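## Task

Transfer both orange caps into the round steel dish next to the tray. The dish must hold no cap of any other colour, and every other cap that began in the tray has to finish in the tray. Tray and dish are not fixed; both must end upright, resting directly on the table and on nothing else. At the end nothing may still be moving, the robot may not squeeze any cap, the tray or the dish between two sides even slightly, and it may not carry more than one fifth of the weight of any of them (friction on the sides included). Release everything and pull the hand away before finishing.

## Robot and tools

Robot: a single arm with six joints carrying a five-finger right hand. There is only one arm, so every command is one row for that arm.

Scene frame: origin on the table top under the arm base, +z up, +y to the left when looking along +x. Results report end_effector_position (metres) and end_effector_quat_wxyz of the hand point, plus velocities (m/s, rad/s). The reported position may be slightly off, more so at long reach.

Hand point: a spot 0.05 m in front of the palm where the index pad meets the thumb tip in a pinch. Its own axes: +z runs along the straightened fingers, +y points out of the palm, +x crosses the palm toward the little finger. Straight fingers extend 0.06 to 0.07 m past it along +z. A bracket on the little-finger side of the wrist sticks out and can strike objects. Tilting the hand about x or y shifts the hand point a little.

A row is 14 numbers, each in [-1, 1]: dx, dy, dz, rx, ry, rz, thumb_turn, thumb_bend, index, middle, ring, little, force_limit, speed. The first six are an offset (not a pose) expressed in the hand point's own axes, measured from the hand point pose at the start of the action; 1.0 equals 0.6 m for dx, dy, dz and 180 degrees for the rotation vector rx, ry, rz. Finger numbers are targets: -1 open/straight, +1 closed/curled; thumb_turn +1 puts the thumb opposite the fingers. A pinch is roughly index +0.22, thumb_bend +0.75, thumb_turn +0.57. force_limit maps -1..+1 to about 0..10 N at the fingertip (0..15 N for both thumb motors) and only stops closing motion. speed maps -1..+1 from nearly zero to full, where full travel takes 0.6 s; close at -0.9 or lower for a soft grip. Optionally 6 extra numbers from 0 to 1 scale each joint's stiffness, in Joint positions order, and persist until changed.

Tools:
- execute_actions(actions): a list of actions; each action is a table of up to 15 rows, one row per control step of 1/30 s; a short table repeats its last row to fill 15 steps. Every row in an action is measured from the same start pose, not from the preceding row. For the first action of a call, the start is the last pose a result reported. An empty list just returns state and images.
- move(target, speed, stop_force, blocking): target is one 14-number row, its pose part an offset from the pose shown in the latest result; the hand travels a straight path there. speed is the path top speed in m/s, 0.002 to 0.5 (default 0.25). The path lasts 0.5 to 10 s and does not avoid obstacles. stop_force (13 to 80 N, optional) ends the path when the wrist sensor feels that much extra push against the motion; use it only with slow, non-rotating moves, and omit it when backing away from contact. blocking=false returns after 0.5 s while the arm continues; it cannot be combined with stop_force, and further motion calls are refused until a result shows the end.
- wait(seconds): 0 to 10, lets time pass holding the last command.
- stop(): brakes a running move.
- zoom_image(camera, region): camera is cam_high or cam_wrist; region [x0, y0, x1, y1] in pixels, at most 504 by 504.
- show_instructions(): shows the reference images.
- finished_scene(scene): ends scene 1 or 2; irreversible, and reports success and the next task.

Motion limits: each step the commanded pose is clamped to within 100 mm and 16 degrees of the measured pose, so large offsets need several actions; arm motion trails commands by about 0.17 s. Position has priority over orientation. "Hand target" shows where the controller is currently heading. "pose unreachable" means the clearance check altered the command.

Result lines: the move line gives an ending (done, off_target, moving, held, fault, contact) and limits (paced = clipped pose, held = some steps blocked). hand_measured, hand_stopped_by (moving, target, force, stalled, fault) and hand_load_n list six values in the row's finger order; a lost grip shows as loads near 0. Wrist force and torque are in the hand point's axes, noisy by a few newtons with an offset, saturating near 100 N. Step readings list positions, with HELD where commands were held back.

Gripping: turn the thumb fully in front before arriving; the hand can wrap objects 0.035 to 0.08 m across. A finger moves only when its target changes by 0.01 or more and then locks. Resend the same numbers to keep a grip; send a more open target to release.

Cameras: cam_high (fixed, overhead) and cam_wrist (on the hand), both 672x504, with calibration given.

Avoid: torque faults (joint limits 297, 297, 135, 48.6, 48.6, 48.6 N m) and any outside force of 150 N, either of which freezes the arm for 10 s; pressing firmly into surfaces with this stiff arm; fast impacts; dropping caps; tipping the tray or dish; knocking anything off the table; long loaded holds that overheat motors (warning at 70 °C, brake at 85 °C). Objects may occasionally be nudged by outside pushes. At the end, open the hand and lift clear so nothing is held or squeezed.

Each tool is called after "Call:" in YAML: its name, and indented under it one key for each argument.

Reference images:

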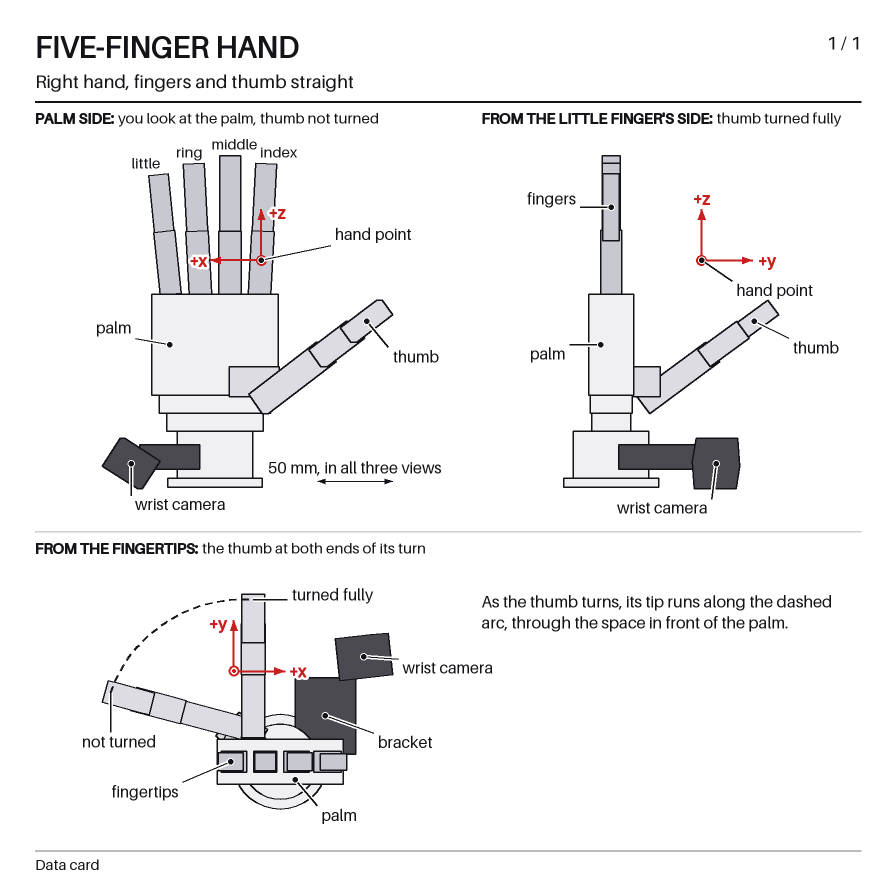

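## Session

Call:
execute_actions:
  actions: []

Scene clock: 0.00 s.
end_effector_position=(+0.9535, -0.2347, +0.1229) hand_measured=(-1.000, -1.000, -1.000, -1.000, -1.000, -1.000) hand_load_n=(+0.0, +0.0, +0.0, +0.0, +0.0, +0.0) hand_stopped_by=(target, target, target, target, target, target) hand_force_limit=0.00 hand_speed=-0.80 end_effector_quat_wxyz=(-0.118, +0.955, +0.267, +0.060) end_effector_velocity=(-0.001, -0.002, -0.000) end_effector_angular_velocity=(+0.001, +0.001, -0.004)
Joint positions: [-0.413 -0.573  0.831  1.375  1.309  0.585]
Joint velocities: [-0.002  0.     0.     0.    -0.     0.002]
Wrist force (N, on the end effector, along its own x y z axes, offset not removed): no reading
Wrist torque (N m, same axes, about the end effector's origin, offset not removed): no reading
Hand target: +0.953, -0.235, +0.123; -0.118, +0.955, +0.267, +0.060
Joint stiffness scale: [1. 1. 1. 1. 1. 1.]

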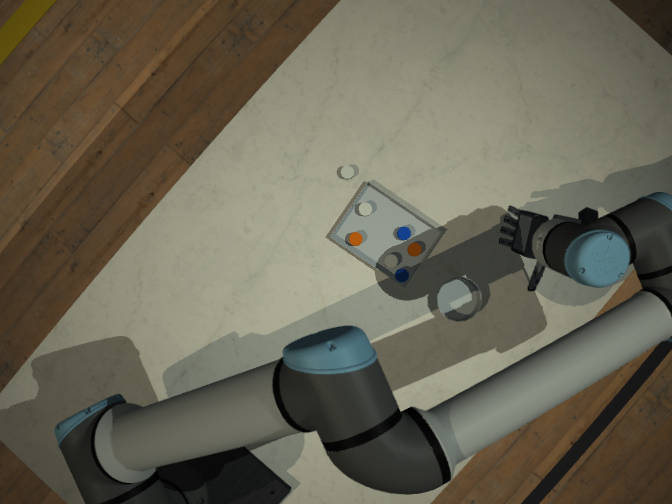

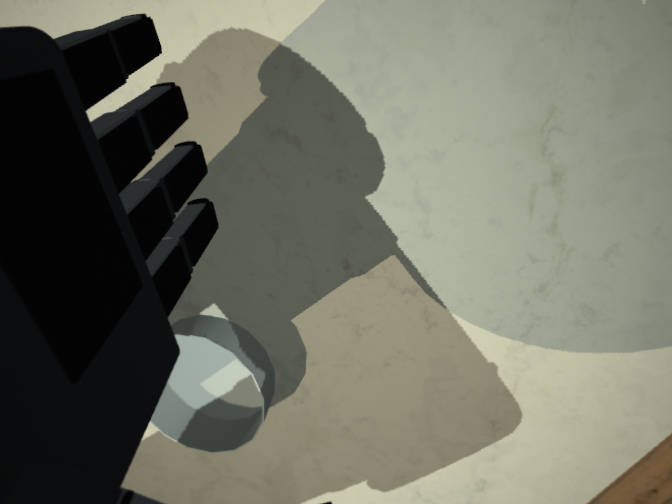

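Call:
zoom_image:
  camera: "cam_high"
  region: [300, 140, 520, 340]

Region (300, 140, 520, 340) of cam_high's 672x504 image, scaled by 2.291, with more detail than that image has; it fills the top 458 rows of this view, and the rest is white.

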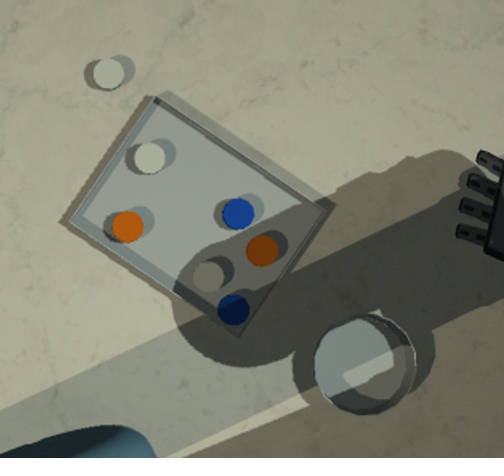

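Call:
move:
  target: [-0.0723, -0.5548, 0.1368, 0.2561, 0.0250, 0.1340, 0.57, 0.3, -0.35, 1, 1, 1, -0.4, 0.5]
  speed: 0.3

Scene clock: 59.37 s.
end_effector_position=(+0.7485, +0.0399, +0.1000) hand_measured=(+0.570, +0.300, -0.350, +1.000, +1.000, +1.000) hand_load_n=(+0.0, +0.0, +0.0, +0.0, +0.0, +0.0) hand_stopped_by=(target, target, target, target, target, target) hand_force_limit=-0.40 hand_speed=0.50 end_effector_quat_wxyz=(-0.498, +0.864, +0.064, -0.036) end_effector_velocity=(-0.000, +0.001, -0.000) end_effector_angular_velocity=(+0.006, -0.002, -0.003)
Joint positions: [-0.383 -0.689  1.435  1.559  0.738  0.681]
Joint velocities: [-0.001 -0.     0.004 -0.001 -0.006 -0.003]
Wrist force (N, on the end effector, along its own x y z axes, offset not removed): [2.2 -0.6 0.1]
Wrist torque (N m, same axes, about the end effector's origin, offset not removed): [0.25 -0.22 0.24]
Hand target: +0.747, +0.041, +0.100; -0.499, +0.864, +0.064, -0.037
Off the commanded pose: 0.002 m, 0 deg.
Joint stiffness scale: [1. 1. 1. 1. 1. 1.]
move: done
camera_calibration (this result's frames):
cam_wrist: T_world_to_cam=[[-0.0311427, -0.507451, -0.861117, 0.128136], [-0.78617, -0.519583, 0.33462, 0.579503], [-0.617226, 0.687405, -0.382762, 0.605081], [0, 0, 0, 1]] pos_world=[0.83305, -0.0498131, 0.148029]

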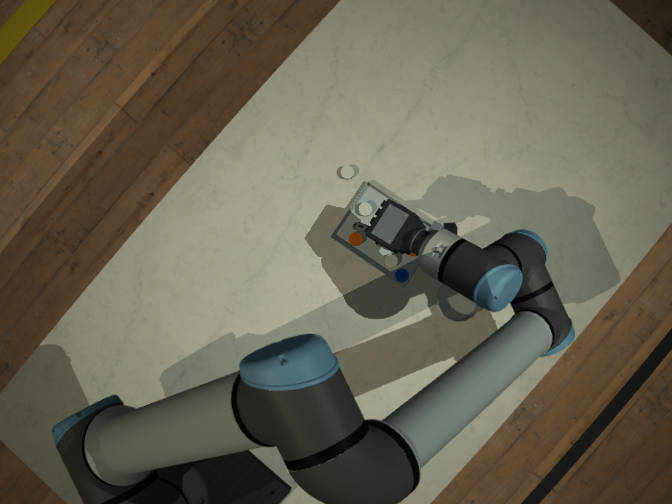

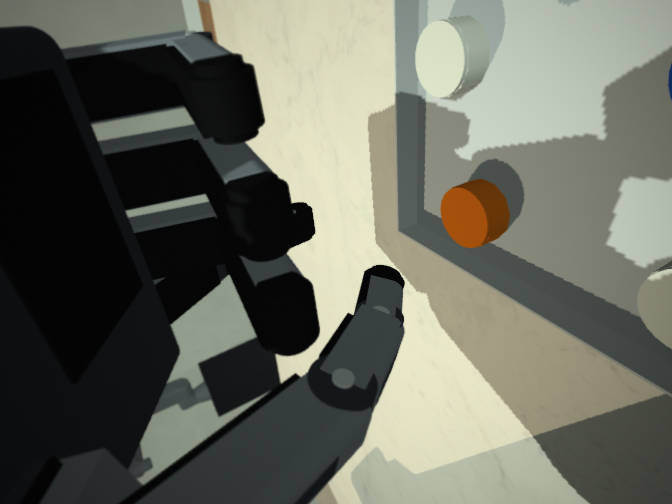

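Call:
zoom_image:
  camera: "cam_high"
  region: [300, 160, 480, 310]

Call:
zoom_image:
  camera: "cam_wrist"
  region: [168, 0, 672, 400]

Region (300, 160, 480, 310) of cam_high's 672x504 image, scaled by 2.800, with more detail than that image has.

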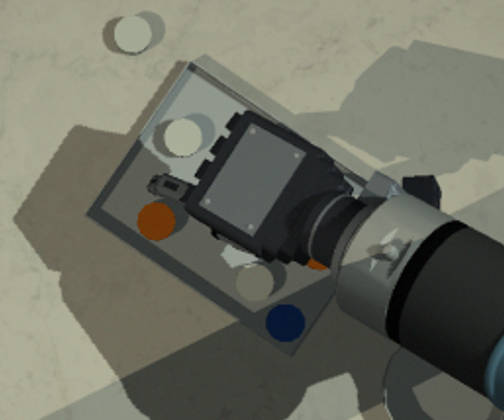

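Region (168, 0, 672, 400) of cam_wrist's 672x504 image, scaled by 1.000; it fills the top 400 rows of this view, and the rest is white.

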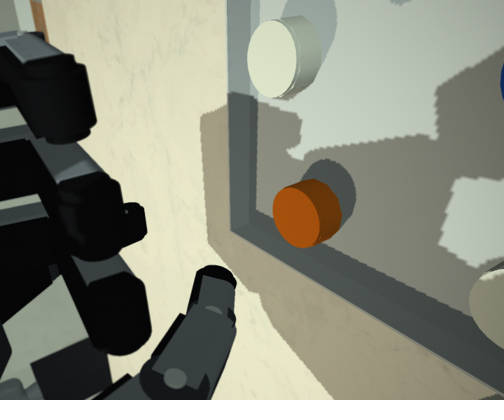

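Call:
move:
  target: [-0.0288, 0.0681, 0.0488, 0, 0, 0, 0.57, 0.55, -0.35, 1, 1, 1, -0.4, 0.5]
  speed: 0.1

Scene clock: 82.93 s.
end_effector_position=(+0.7317, +0.0431, +0.0506) hand_measured=(+0.570, +0.550, -0.350, +1.000, +1.000, +1.000) hand_load_n=(+0.0, +0.0, +0.0, +0.0, +0.0, +0.0) hand_stopped_by=(target, target, target, target, target, target) hand_force_limit=-0.40 hand_speed=0.50 end_effector_quat_wxyz=(-0.498, +0.864, +0.064, -0.037) end_effector_velocity=(+0.001, -0.001, -0.002) end_effector_angular_velocity=(-0.004, -0.008, +0.001)
Joint positions: [-0.388 -0.651  1.476  1.485  0.742  0.676]
Joint velocities: [-0.    -0.    -0.    -0.008  0.002 -0.001]
Wrist force (N, on the end effector, along its own x y z axes, offset not removed): [-0.5 1.9 -1.3]
Wrist torque (N m, same axes, about the end effector's origin, offset not removed): [0.81 0.50 0.12]
Hand target: +0.731, +0.042, +0.050; -0.498, +0.864, +0.064, -0.036
Off the commanded pose: 0.002 m, 0 deg.
Joint stiffness scale: [1. 1. 1. 1. 1. 1.]
move: done
camera_calibration (this result's frames):
cam_wrist: T_world_to_cam=[[-0.0314947, -0.507077, -0.861325, 0.0870071], [-0.78572, -0.520077, 0.334909, 0.584206], [-0.61778, 0.687308, -0.382041, 0.573914], [0, 0, 0, 1]] pos_world=[0.816315, -0.0465038, 0.0985441]

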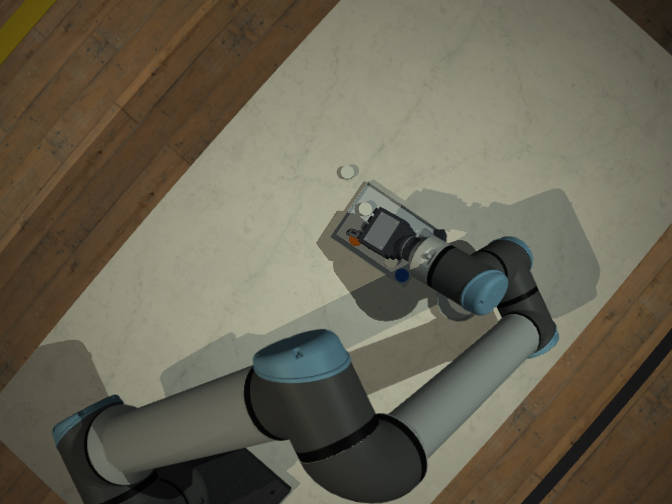

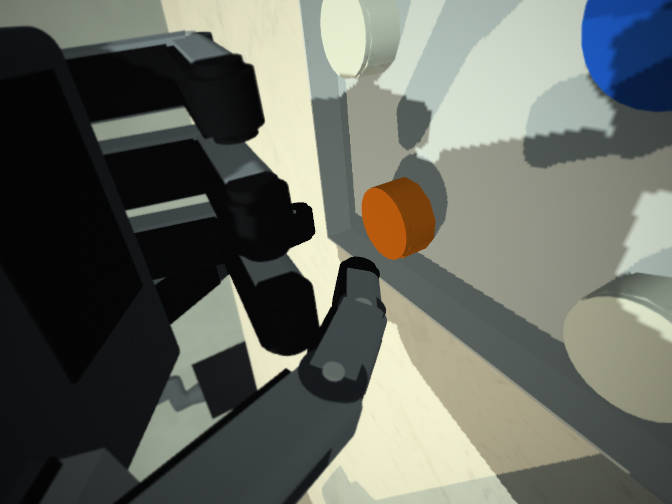

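Call:
move:
  target: [-0.0065, 0.0365, 0.021, 0, 0, 0, 0.57, 0.55, -0.35, 1, 1, 1, -0.4, 0.5]
  speed: 0.05

Scene clock: 92.70 s.
end_effector_position=(+0.7288, +0.0437, +0.0263) hand_measured=(+0.570, +0.550, -0.350, +1.000, +1.000, +1.000) hand_load_n=(+0.0, +0.0, +0.0, +0.0, +0.0, +0.0) hand_stopped_by=(target, target, target, target, target, target) hand_force_limit=-0.40 hand_speed=0.50 end_effector_quat_wxyz=(-0.498, +0.864, +0.064, -0.037) end_effector_velocity=(+0.000, -0.001, -0.001) end_effector_angular_velocity=(-0.002, -0.004, -0.001)
Joint positions: [-0.388 -0.625  1.479  1.456  0.742  0.675]
Joint velocities: [-0.001 -0.    -0.    -0.004 -0.     0.001]
Wrist force (N, on the end effector, along its own x y z axes, offset not removed): [-0.3 2.8 -1.5]
Wrist torque (N m, same axes, about the end effector's origin, offset not removed): [0.84 0.34 0.28]
Hand target: +0.728, +0.042, +0.025; -0.498, +0.864, +0.064, -0.037
Off the commanded pose: 0.002 m, 0 deg.
Joint stiffness scale: [1. 1. 1. 1. 1. 1.]
move: done
camera_calibration (this result's frames):
cam_wrist: T_world_to_cam=[[-0.0310547, -0.507026, -0.861371, 0.0659296], [-0.785456, -0.52058, 0.334745, 0.590234], [-0.618138, 0.686965, -0.38208, 0.562754], [0, 0, 0, 1]] pos_world=[0.81351, -0.0458998, 0.074229]

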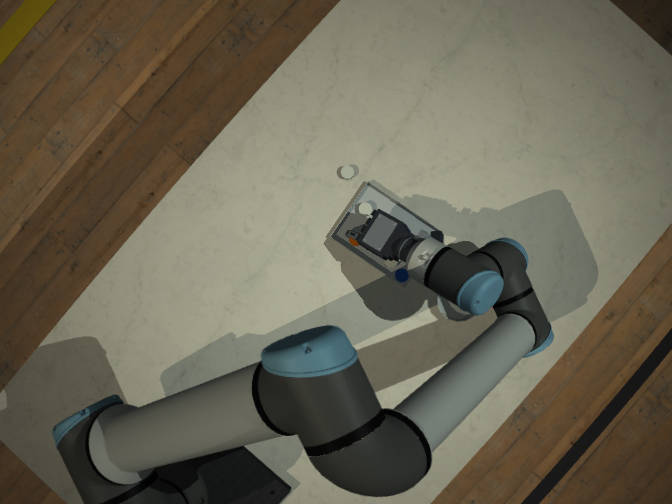

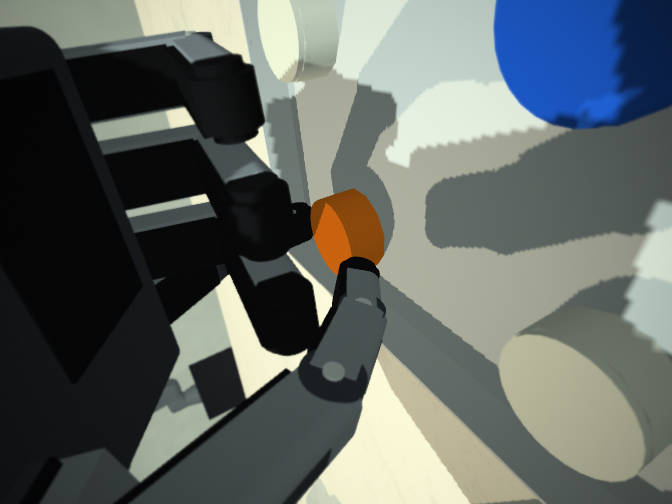

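Call:
move:
  target: [0, 0.0173, 0.01, 0, 0, 0, 0.57, 0.55, -0.35, 1, 1, 1, -0.4, 0.5]
  speed: 0.02
  stop_force: 13

Scene clock: 96.43 s.
end_effector_position=(+0.7278, +0.0441, +0.0155) hand_measured=(+0.570, +0.550, -0.350, +1.000, +1.000, +1.000) hand_load_n=(+0.0, +0.0, +0.5, +0.0, +0.0, +0.0) hand_stopped_by=(target, target, target, target, target, target) hand_force_limit=-0.40 hand_speed=0.50 end_effector_quat_wxyz=(-0.498, +0.864, +0.064, -0.038) end_effector_velocity=(+0.000, +0.000, +0.000) end_effector_angular_velocity=(-0.001, -0.000, +0.000)
Joint positions: [-0.388 -0.611  1.479  1.446  0.742  0.675]
Joint velocities: [ 0.001 -0.    -0.001 -0.     0.     0.001]
Wrist force (N, on the end effector, along its own x y z axes, offset not removed): [0.2 -4.6 -5.5]
Wrist torque (N m, same axes, about the end effector's origin, offset not removed): [0.61 0.22 0.34]
Hand target: +0.729, +0.044, +0.014; -0.498, +0.864, +0.064, -0.037
Off the commanded pose: 0.002 m, 0 deg.
Joint stiffness scale: [1. 1. 1. 1. 1. 1.]
move: done
camera_calibration (this result's frames):
cam_wrist: T_world_to_cam=[[-0.0330123, -0.506123, -0.861829, 0.0582805], [-0.784716, -0.520908, 0.33597, 0.592659], [-0.618976, 0.687382, -0.379967, 0.558269], [0, 0, 0, 1]] pos_world=[0.812548, -0.0455264, 0.0632358]

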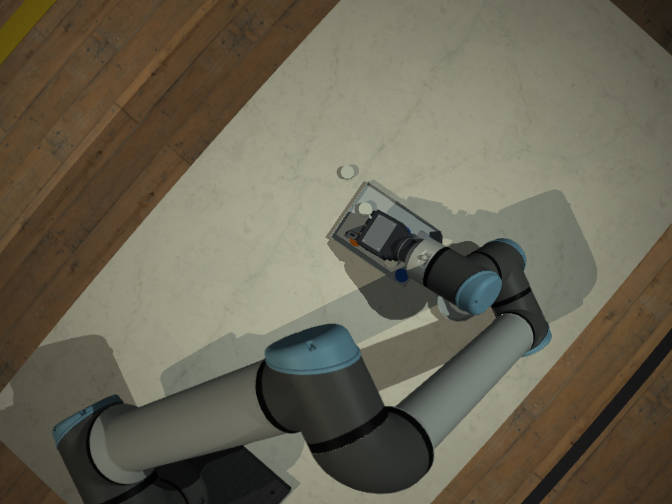

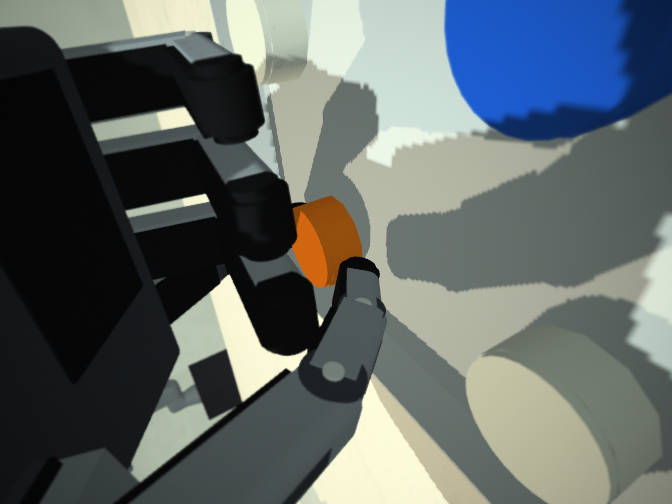

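Call:
execute_actions:
  actions:
    - [[0, -0.003, -0.0017, 0, 0, 0, 0.57, 0.55, -0.35, 1, 1, 1, -0.2, -0.5]]
    - [[0, 0, 0, 0, 0, 0, 0.57, 0.75, 0.3, 1, 1, 1, -0.2, -0.6]]
    - [[0, 0, 0, 0, 0, 0, 0.57, 0.75, 0.3, 1, 1, 1, -0.2, -0.6]]
    - [[0, 0, 0, 0, 0, 0, 0.57, 0.75, 0.3, 1, 1, 1, -0.2, -0.6]]

Scene clock: 102.40 s.
end_effector_position=(+0.7280, +0.0442, +0.0179) hand_measured=(+0.570, +0.734, -0.198, +1.000, +1.000, +1.000) hand_load_n=(-1.0, +6.0, +9.5, +0.0, +0.0, +0.0) hand_stopped_by=(target, force, force, target, target, target) hand_force_limit=-0.20 hand_speed=-0.60 end_effector_quat_wxyz=(-0.499, +0.864, +0.063, -0.038) end_effector_velocity=(-0.000, +0.001, +0.000) end_effector_angular_velocity=(+0.001, +0.001, -0.001)
Joint positions: [-0.388 -0.614  1.479  1.449  0.742  0.675]
Joint velocities: [ 0.    -0.     0.     0.    -0.001  0.001]
Wrist force (N, on the end effector, along its own x y z axes, offset not removed): [1.2 2.1 -7.8]
Wrist torque (N m, same axes, about the end effector's origin, offset not removed): [1.39 0.30 0.36]
Hand target: +0.728, +0.044, +0.018; -0.499, +0.864, +0.063, -0.038
Off the commanded pose: 0.000 m, 0 deg.
Joint stiffness scale: [1. 1. 1. 1. 1. 1.]
Step readings (end_effector_position; steps 1 to 15: 1st action; 16 to 30: 2nd action; 31 to 45: 3rd action; 46 to 60: 4th action):
0: (+0.7278, +0.0441, +0.0155)
1: (+0.7278, +0.0441, +0.0155)
2: (+0.7278, +0.0441, +0.0155)
4: (+0.7278, +0.0441, +0.0156)
8: (+0.7277, +0.0441, +0.0159)
15: (+0.7278, +0.0441, +0.0163)
16: (+0.7278, +0.0441, +0.0163)
17: (+0.7278, +0.0441, +0.0164)
19: (+0.7278, +0.0441, +0.0164)
23: (+0.7279, +0.0442, +0.0175)
30: (+0.7280, +0.0442, +0.0178)
31: (+0.7280, +0.0442, +0.0178)
32: (+0.7280, +0.0442, +0.0178)
34: (+0.7280, +0.0442, +0.0178)
38: (+0.7280, +0.0442, +0.0178)
45: (+0.7280, +0.0442, +0.0179)
46: (+0.7280, +0.0442, +0.0179)
47: (+0.7280, +0.0442, +0.0179)
49: (+0.7280, +0.0442, +0.0179)
53: (+0.7280, +0.0442, +0.0179)
60: end_effector_position above
camera_calibration (this result's frames):
cam_wrist: T_world_to_cam=[[-0.0336109, -0.505514, -0.862163, 0.0607378], [-0.784787, -0.520807, 0.335961, 0.592145], [-0.618854, 0.687906, -0.379216, 0.559137], [0, 0, 0, 1]] pos_world=[0.812773, -0.0455359, 0.0654619]

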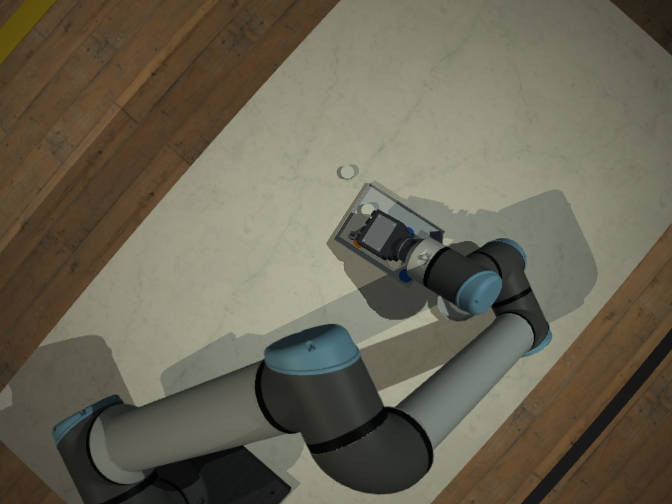

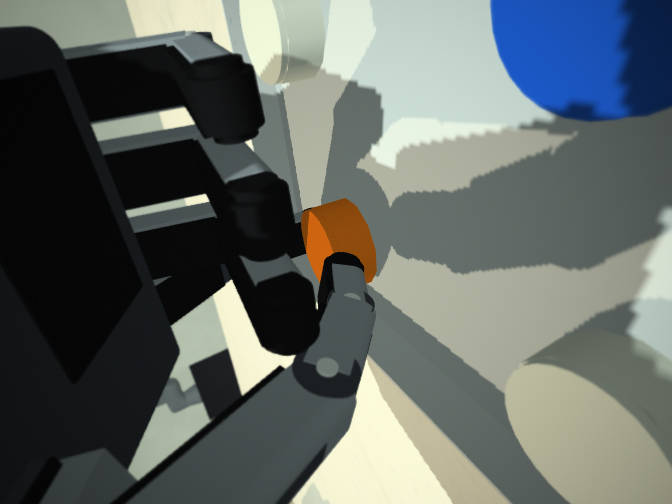

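Call:
move:
  target: [0, -0.0722, -0.0417, 0, 0, 0, 0.57, 0.75, 0.3, 1, 1, 1, -0.2, -0.6]
  speed: 0.05

Scene clock: 107.43 s.
end_effector_position=(+0.7299, +0.0436, +0.0680) hand_measured=(+0.570, +0.734, -0.198, +1.000, +1.000, +1.000) hand_load_n=(-0.5, +6.0, +9.5, +0.0, +0.0, +0.0) hand_stopped_by=(target, force, force, target, target, target) hand_force_limit=-0.20 hand_speed=-0.60 end_effector_quat_wxyz=(-0.498, +0.864, +0.064, -0.036) end_effector_velocity=(-0.003, +0.002, -0.000) end_effector_angular_velocity=(+0.002, +0.009, +0.003)
Joint positions: [-0.388 -0.674  1.484  1.501  0.742  0.675]
Joint velocities: [ 0.002 -0.     0.005  0.004  0.002  0.001]
Wrist force (N, on the end effector, along its own x y z axes, offset not removed): [-0.7 -3.4 -5.4]
Wrist torque (N m, same axes, about the end effector's origin, offset not removed): [0.32 0.60 -0.15]
Hand target: +0.728, +0.044, +0.068; -0.499, +0.864, +0.063, -0.038
Off the commanded pose: 0.002 m, 0 deg.
Joint stiffness scale: [1. 1. 1. 1. 1. 1.]
move: done
camera_calibration (this result's frames):
cam_wrist: T_world_to_cam=[[-0.0302917, -0.506946, -0.861445, 0.101334], [-0.786063, -0.520266, 0.333809, 0.577507], [-0.617404, 0.687262, -0.382732, 0.57887], [0, 0, 0, 1]] pos_world=[0.814423, -0.0460069, 0.116069]

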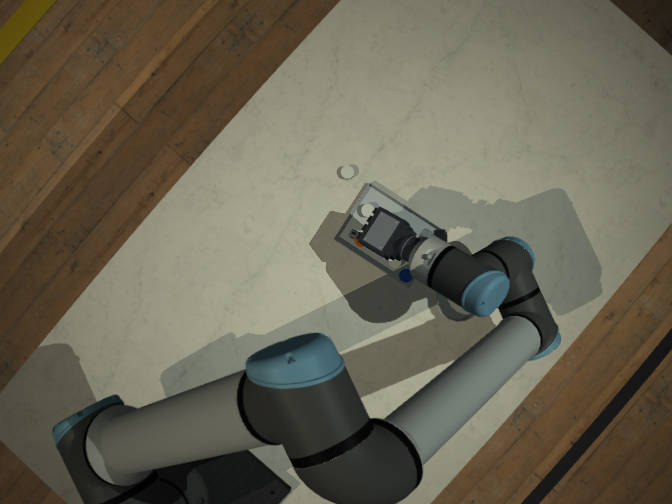

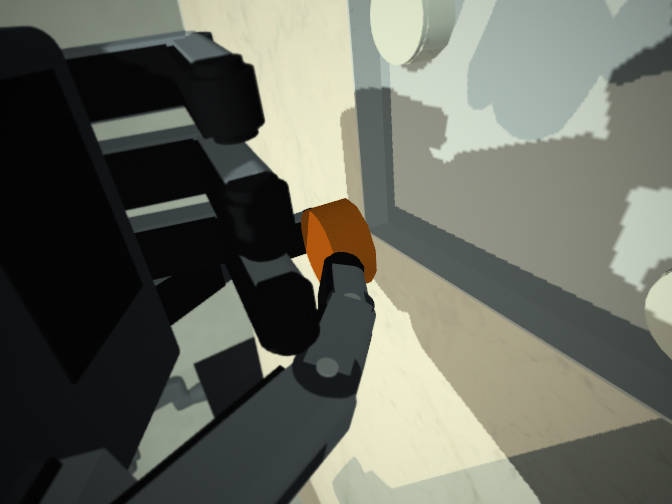

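Call:
move:
  target: [0.019, 0.2182, -0.3842, 0, 0, 0, 0.57, 0.75, 0.3, 1, 1, 1, -0.2, -0.6]
  speed: 0.15

Scene clock: 115.70 s.
end_effector_position=(+0.7793, -0.2170, +0.0713) hand_measured=(+0.570, +0.734, -0.198, +1.000, +1.000, +1.000) hand_load_n=(-0.5, +6.0, +9.5, +0.0, +0.0, +0.0) hand_stopped_by=(target, force, force, target, target, target) hand_force_limit=-0.20 hand_speed=-0.60 end_effector_quat_wxyz=(-0.498, +0.864, +0.063, -0.036) end_effector_velocity=(+0.001, -0.002, +0.002) end_effector_angular_velocity=(-0.002, -0.001, +0.001)
Joint positions: [-0.625 -0.511  1.15   1.821  0.912  0.457]
Joint velocities: [-0.001 -0.    -0.005  0.004  0.002 -0.001]
Wrist force (N, on the end effector, along its own x y z axes, offset not removed): [-1.2 2.6 -3.4]
Wrist torque (N m, same axes, about the end effector's origin, offset not removed): [1.07 0.47 0.08]
Hand target: +0.780, -0.217, +0.071; -0.498, +0.864, +0.064, -0.036
Off the commanded pose: 0.001 m, 0 deg.
Joint stiffness scale: [1. 1. 1. 1. 1. 1.]
move: done
camera_calibration (this result's frames):
cam_wrist: T_world_to_cam=[[-0.0327257, -0.506573, -0.861576, -0.024509], [-0.787429, -0.517832, 0.334374, 0.481273], [-0.615536, 0.689372, -0.381943, 0.788755], [0, 0, 0, 1]] pos_world=[0.863673, -0.306943, 0.119218]

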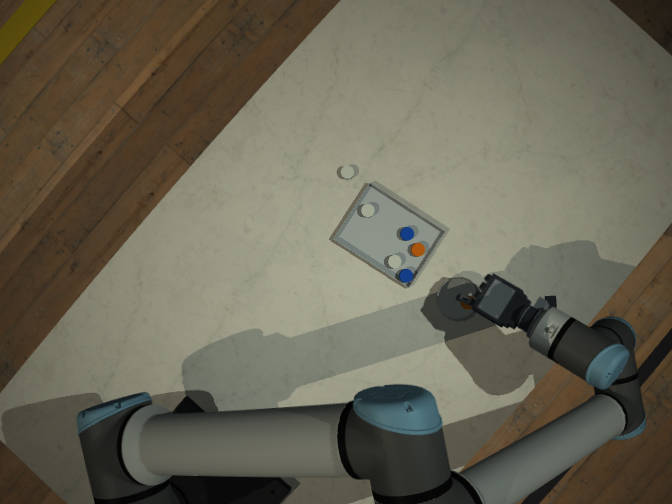

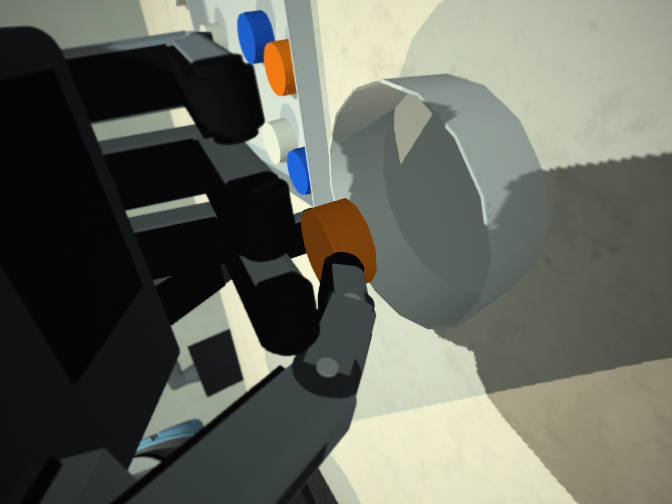

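Call:
move:
  target: [-0.0018, 0.0626, 0.0482, 0, 0, 0, 0.57, 0.75, 0.3, 1, 1, 1, -0.2, -0.6]
  speed: 0.04
  stop_force: 13

Scene clock: 131.30 s.
end_effector_position=(+0.7776, -0.2135, +0.0256) hand_measured=(+0.570, +0.734, -0.198, +1.000, +1.000, +1.000) hand_load_n=(-0.5, +5.5, +10.0, +0.0, +0.0, +0.0) hand_stopped_by=(target, force, force, target, target, target) hand_force_limit=-0.20 hand_speed=-0.60 end_effector_quat_wxyz=(-0.497, +0.864, +0.063, -0.035) end_effector_velocity=(+0.000, -0.000, -0.000) end_effector_angular_velocity=(-0.000, -0.002, -0.001)
Joint positions: [-0.623 -0.466  1.152  1.771  0.91   0.459]
Joint velocities: [-0.001 -0.     0.    -0.001 -0.001 -0.   ]
Wrist force (N, on the end effector, along its own x y z axes, offset not removed): [0.2 -0.1 0.9]
Wrist torque (N m, same axes, about the end effector's origin, offset not removed): [0.45 0.09 0.03]
Hand target: +0.777, -0.211, +0.024; -0.498, +0.864, +0.063, -0.036
Off the commanded pose: 0.003 m, 0 deg.
Joint stiffness scale: [1. 1. 1. 1. 1. 1.]
move: done
camera_calibration (this result's frames):
cam_wrist: T_world_to_cam=[[-0.0313896, -0.507548, -0.861051, -0.063403], [-0.788357, -0.516994, 0.333482, 0.497934], [-0.614416, 0.689284, -0.383901, 0.766933], [0, 0, 0, 1]] pos_world=[0.861776, -0.303386, 0.0737811]

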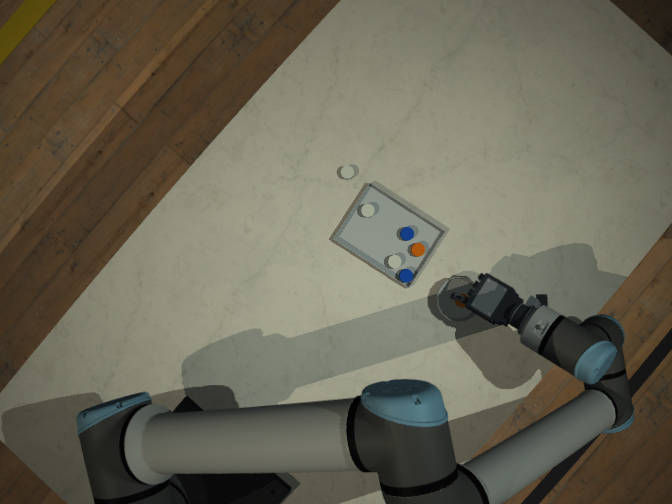

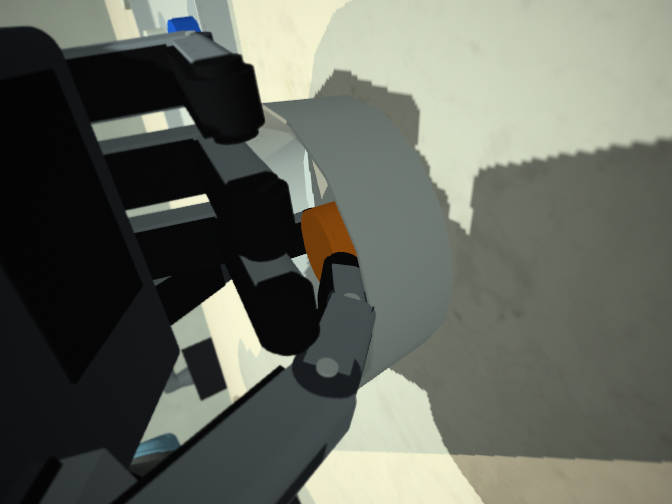

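Release and lift.

Call:
execute_actions:
  actions:
    - [[0, 0, 0, 0, 0, 0, 0.57, 0.6, -0.4, 1, 1, 1, -0.2, 0.0]]
    - [[0, 0, 0, 0, 0, 0, 0.57, 0.6, -0.4, 1, 1, 1, -0.2, 0.0]]

Call:
move:
  target: [0, -0.108, -0.0625, 0, 0, 0, 0.57, 0.6, -0.4, 1, 1, 1, -0.2, 0.0]
  speed: 0.1

Scene clock: 136.17 s.
end_effector_position=(+0.7776, -0.2134, +0.0259) hand_measured=(+0.570, +0.602, -0.400, +1.000, +1.000, +1.000) hand_load_n=(+0.0, -1.0, +0.0, +0.0, +0.0, +0.0) hand_stopped_by=(target, target, target, target, target, target) hand_force_limit=-0.20 hand_speed=0.00 end_effector_quat_wxyz=(-0.498, +0.864, +0.063, -0.035) end_effector_velocity=(+0.000, +0.001, +0.000) end_effector_angular_velocity=(+0.000, -0.001, +0.001)
Joint positions: [-0.623 -0.467  1.152  1.772  0.91   0.459]
Joint velocities: [ 0.001  0.    -0.     0.    -0.    -0.001]
Wrist force (N, on the end effector, along its own x y z axes, offset not removed): [-5.2 -1.1 -1.4]
Wrist torque (N m, same axes, about the end effector's origin, offset not removed): [0.52 0.90 0.09]
Hand target: +0.778, -0.213, +0.026; -0.498, +0.864, +0.063, -0.035
Off the commanded pose: 0.000 m, 0 deg.
Joint stiffness scale: [1. 1. 1. 1. 1. 1.]
Step readings (end_effector_position; steps 1 to 15: 1st action; 16 to 30: 2nd action):
0: (+0.7776, -0.2135, +0.0255)
1: (+0.7776, -0.2135, +0.0255)
2: (+0.7776, -0.2135, +0.0255)
4: (+0.7776, -0.2135, +0.0255)
8: (+0.7776, -0.2135, +0.0257)
15: (+0.7776, -0.2135, +0.0259)
16: (+0.7776, -0.2135, +0.0259)
17: (+0.7776, -0.2135, +0.0259)
19: (+0.7776, -0.2134, +0.0259)
23: (+0.7776, -0.2134, +0.0259)
30: end_effector_position above
camera_calibration (this result's frames):
cam_wrist: T_world_to_cam=[[-0.0318285, -0.507278, -0.861195, -0.0626615], [-0.788262, -0.517014, 0.333675, 0.49773], [-0.614516, 0.689468, -0.383412, 0.76716], [0, 0, 0, 1]] pos_world=[0.86178, -0.303385, 0.0740945]

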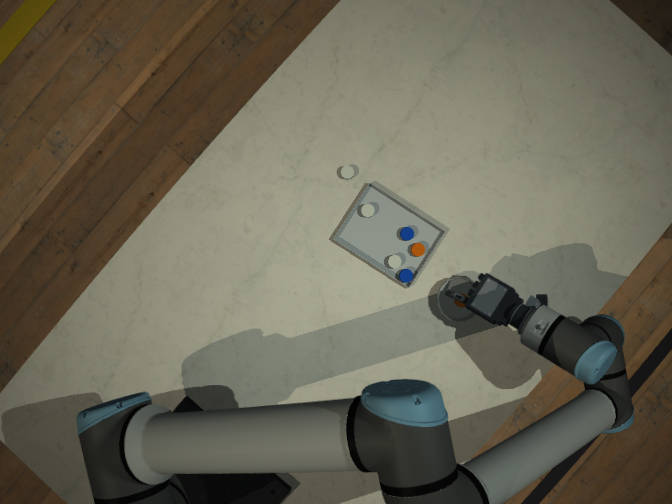

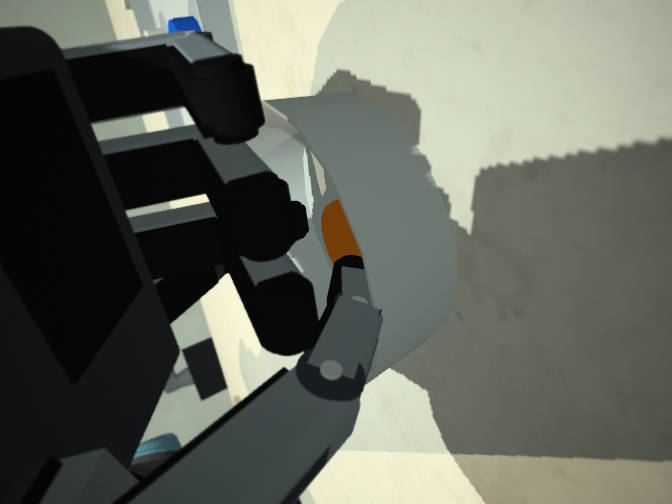

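Scene clock: 137.43 s.
end_effector_position=(+0.7789, -0.2140, +0.1016) hand_measured=(+0.570, +0.602, -0.400, +1.000, +1.000, +1.000) hand_load_n=(+0.0, +0.0, +0.0, +0.0, +0.0, +0.0) hand_stopped_by=(target, target, target, target, target, target) hand_force_limit=-0.20 hand_speed=0.00 end_effector_quat_wxyz=(-0.496, +0.865, +0.064, -0.033) end_effector_velocity=(-0.003, +0.003, -0.001) end_effector_angular_velocity=(+0.009, +0.012, -0.001)
Joint positions: [-0.623 -0.548  1.16   1.84   0.91   0.459]
Joint velocities: [ 0.    -0.     0.009  0.005 -0.001  0.001]
Wrist force (N, on the end effector, along its own x y z axes, offset not removed): [-1.0 2.1 -0.8]
Wrist torque (N m, same axes, about the end effector's origin, offset not removed): [0.91 0.44 0.08]
Hand target: +0.778, -0.213, +0.101; -0.498, +0.864, +0.063, -0.035
Off the commanded pose: 0.002 m, 0 deg.
Joint stiffness scale: [1. 1. 1. 1. 1. 1.]
move: done
camera_calibration (this result's frames):
cam_wrist: T_world_to_cam=[[-0.028263, -0.50994, -0.859746, -0.00123827], [-0.789625, -0.516003, 0.332014, 0.474683], [-0.612939, 0.68826, -0.388077, 0.796375], [0, 0, 0, 1]] pos_world=[0.862915, -0.303807, 0.150389]

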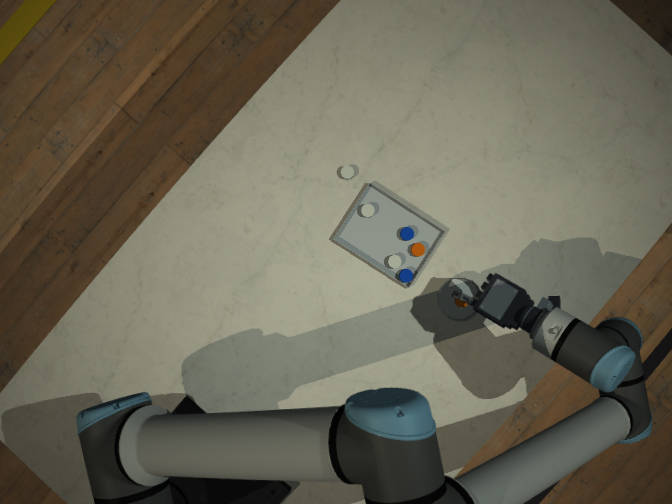

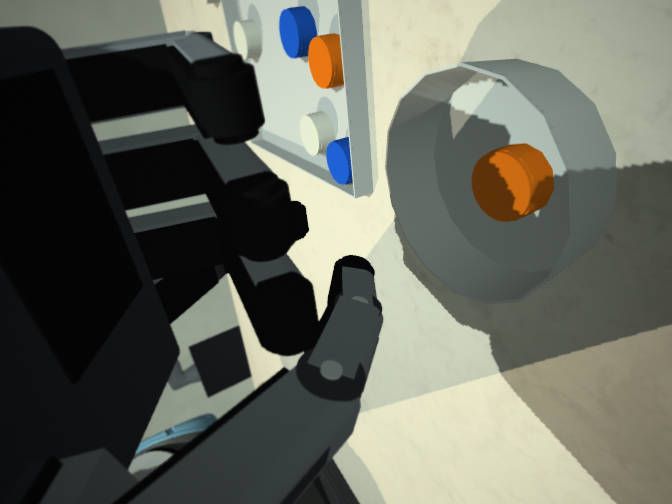

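Call:
move:
  target: [0.034, -0.0977, 0.2412, 0, 0.4744, 0.2739, 0.57, 0.55, -0.35, 1, 1, 1, -0.2, 0.0]
  speed: 0.25

Scene clock: 153.53 s.
end_effector_position=(+0.7778, -0.0604, +0.0800) hand_measured=(+0.570, +0.550, -0.350, +1.000, +1.000, +1.000) hand_load_n=(+0.0, +0.0, +0.0, +0.0, +0.0, +0.0) hand_stopped_by=(target, target, target, target, target, target) hand_force_limit=-0.20 hand_speed=0.00 end_effector_quat_wxyz=(-0.353, +0.612, -0.610, +0.359) end_effector_velocity=(+0.001, +0.003, -0.001) end_effector_angular_velocity=(-0.003, +0.001, -0.009)
Joint positions: [-0.44  -1.202  2.003 -0.24   1.179  2.901]
Joint velocities: [ 0.008  0.     0.001 -0.005  0.016  0.008]
Wrist force (N, on the end effector, along its own x y z axes, offset not removed): [2.3 -2.4 -2.9]
Wrist torque (N m, same axes, about the end effector's origin, offset not removed): [0.00 -0.24 0.26]
Hand target: +0.776, -0.058, +0.079; -0.352, +0.612, -0.611, +0.358
Off the commanded pose: 0.002 m, 0 deg.
Joint stiffness scale: [1. 1. 1. 1. 1. 1.]
move: done
camera_calibration (this result's frames):
cam_wrist: T_world_to_cam=[[-0.488868, 0.099844, -0.866625, 0.454099], [-0.399808, 0.85731, 0.324305, 0.340592], [0.775346, 0.505026, -0.379193, -0.410078], [0, 0, 0, 1]] pos_world=[0.676118, -0.130232, 0.12758]

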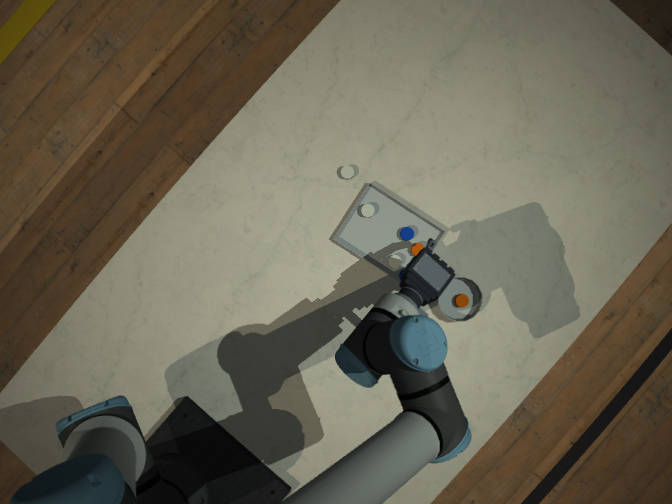

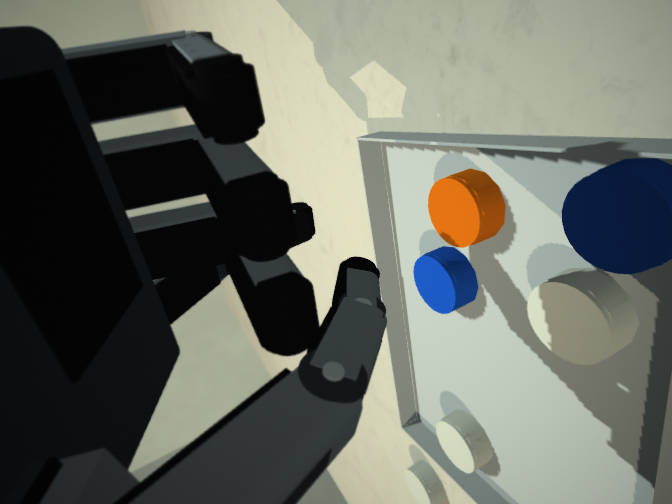

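Call:
move:
  target: [-0.009, 0.0545, 0.0222, 0, 0, 0, 0.57, 0.55, -0.35, 1, 1, 1, -0.2, 0.0]
  speed: 0.06

Scene clock: 159.70 s.
end_effector_position=(+0.7745, -0.0573, +0.0468) hand_measured=(+0.570, +0.550, -0.350, +1.000, +1.000, +1.000) hand_load_n=(+0.0, +0.0, +0.0, +0.0, +0.0, +0.0) hand_stopped_by=(target, target, target, target, target, target) hand_force_limit=-0.20 hand_speed=0.00 end_effector_quat_wxyz=(-0.353, +0.612, -0.610, +0.360) end_effector_velocity=(+0.003, -0.001, +0.001) end_effector_angular_velocity=(-0.004, -0.011, -0.000)
Joint positions: [-0.437 -1.163  2.027 -0.306  1.182  2.902]
Joint velocities: [-0.    -0.     0.    -0.012 -0.001  0.001]
Wrist force (N, on the end effector, along its own x y z axes, offset not removed): [-1.1 0.3 -2.9]
Wrist torque (N m, same axes, about the end effector's origin, offset not removed): [0.55 0.56 0.09]
Hand target: +0.773, -0.055, +0.045; -0.353, +0.612, -0.610, +0.359
Off the commanded pose: 0.003 m, 0 deg.
Joint stiffness scale: [1. 1. 1. 1. 1. 1.]
move: done
camera_calibration (this result's frames):
cam_wrist: T_world_to_cam=[[-0.487483, 0.0988536, -0.867518, 0.422342], [-0.399918, 0.857944, 0.322488, 0.347634], [0.776161, 0.504143, -0.3787, -0.422298], [0, 0, 0, 1]] pos_world=[0.672681, -0.127101, 0.0943572]

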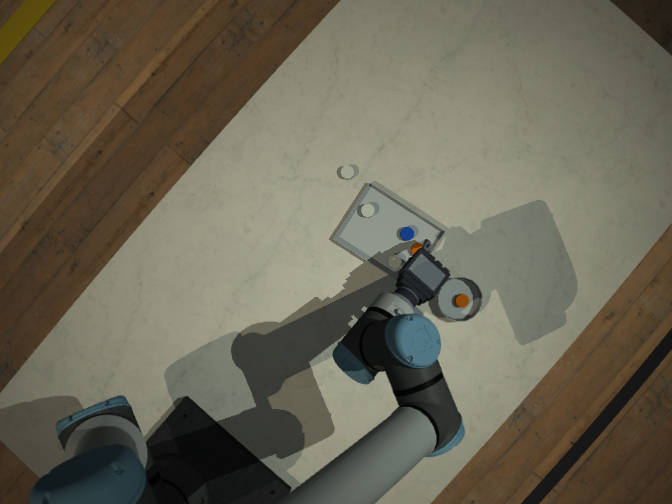

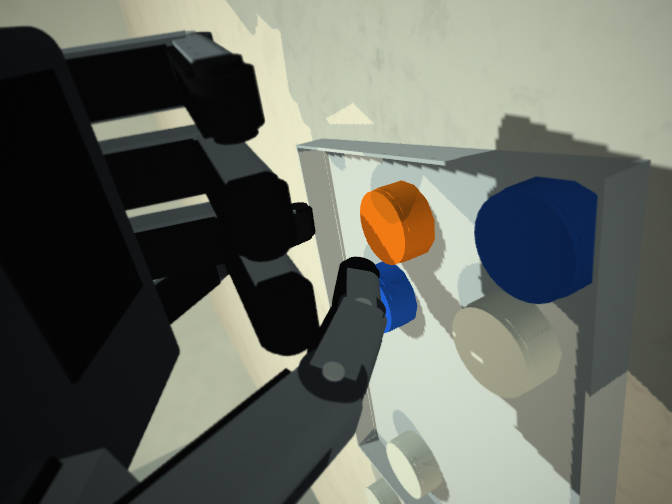

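Call:
move:
  target: [-0.0033, 0.0462, 0.021, 0, 0, 0, 0.57, 0.55, -0.35, 1, 1, 1, -0.2, 0.0]
  speed: 0.025
  stop_force: 13

Scene clock: 168.33 s.
end_effector_position=(+0.7735, -0.0570, +0.0186) hand_measured=(+0.570, +0.550, -0.350, +1.000, +1.000, +1.000) hand_load_n=(+0.0, +0.0, +0.0, +0.0, +0.0, +0.0) hand_stopped_by=(target, target, target, target, target, target) hand_force_limit=-0.20 hand_speed=0.00 end_effector_quat_wxyz=(-0.353, +0.611, -0.609, +0.361) end_effector_velocity=(+0.002, -0.000, +0.001) end_effector_angular_velocity=(-0.003, -0.007, +0.001)
Joint positions: [-0.437 -1.125  2.041 -0.361  1.182  2.902]
Joint velocities: [ 0.001  0.    -0.    -0.007  0.     0.   ]
Wrist force (N, on the end effector, along its own x y z axes, offset not removed): [-1.6 -0.8 1.9]
Wrist torque (N m, same axes, about the end effector's origin, offset not removed): [0.19 0.59 0.12]
Hand target: +0.772, -0.056, +0.016; -0.353, +0.612, -0.610, +0.360
Off the commanded pose: 0.003 m, 0 deg.
Joint stiffness scale: [1. 1. 1. 1. 1. 1.]
move: done
camera_calibration (this result's frames):
cam_wrist: T_world_to_cam=[[-0.485297, 0.0978493, -0.868857, 0.395627], [-0.400678, 0.858347, 0.320463, 0.356681], [0.777138, 0.503652, -0.377348, -0.433223], [0, 0, 0, 1]] pos_world=[0.671585, -0.126674, 0.0659639]

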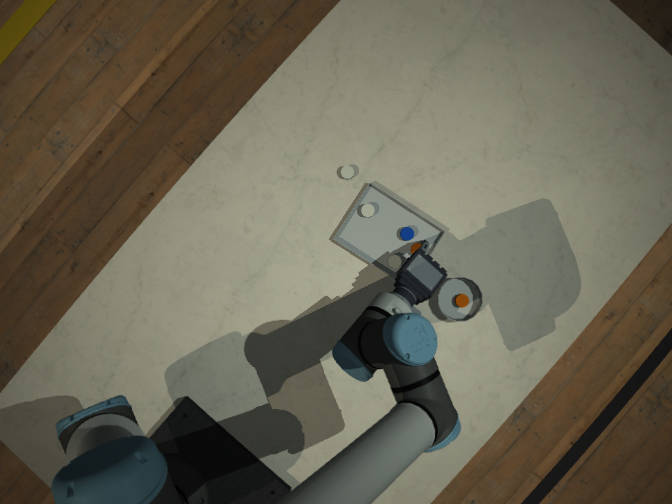

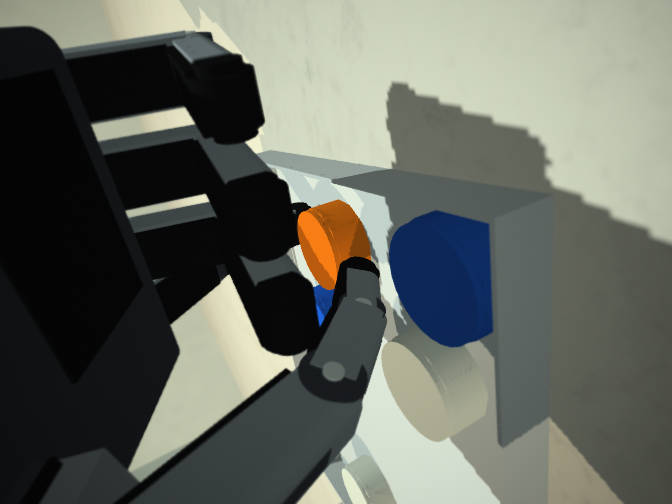

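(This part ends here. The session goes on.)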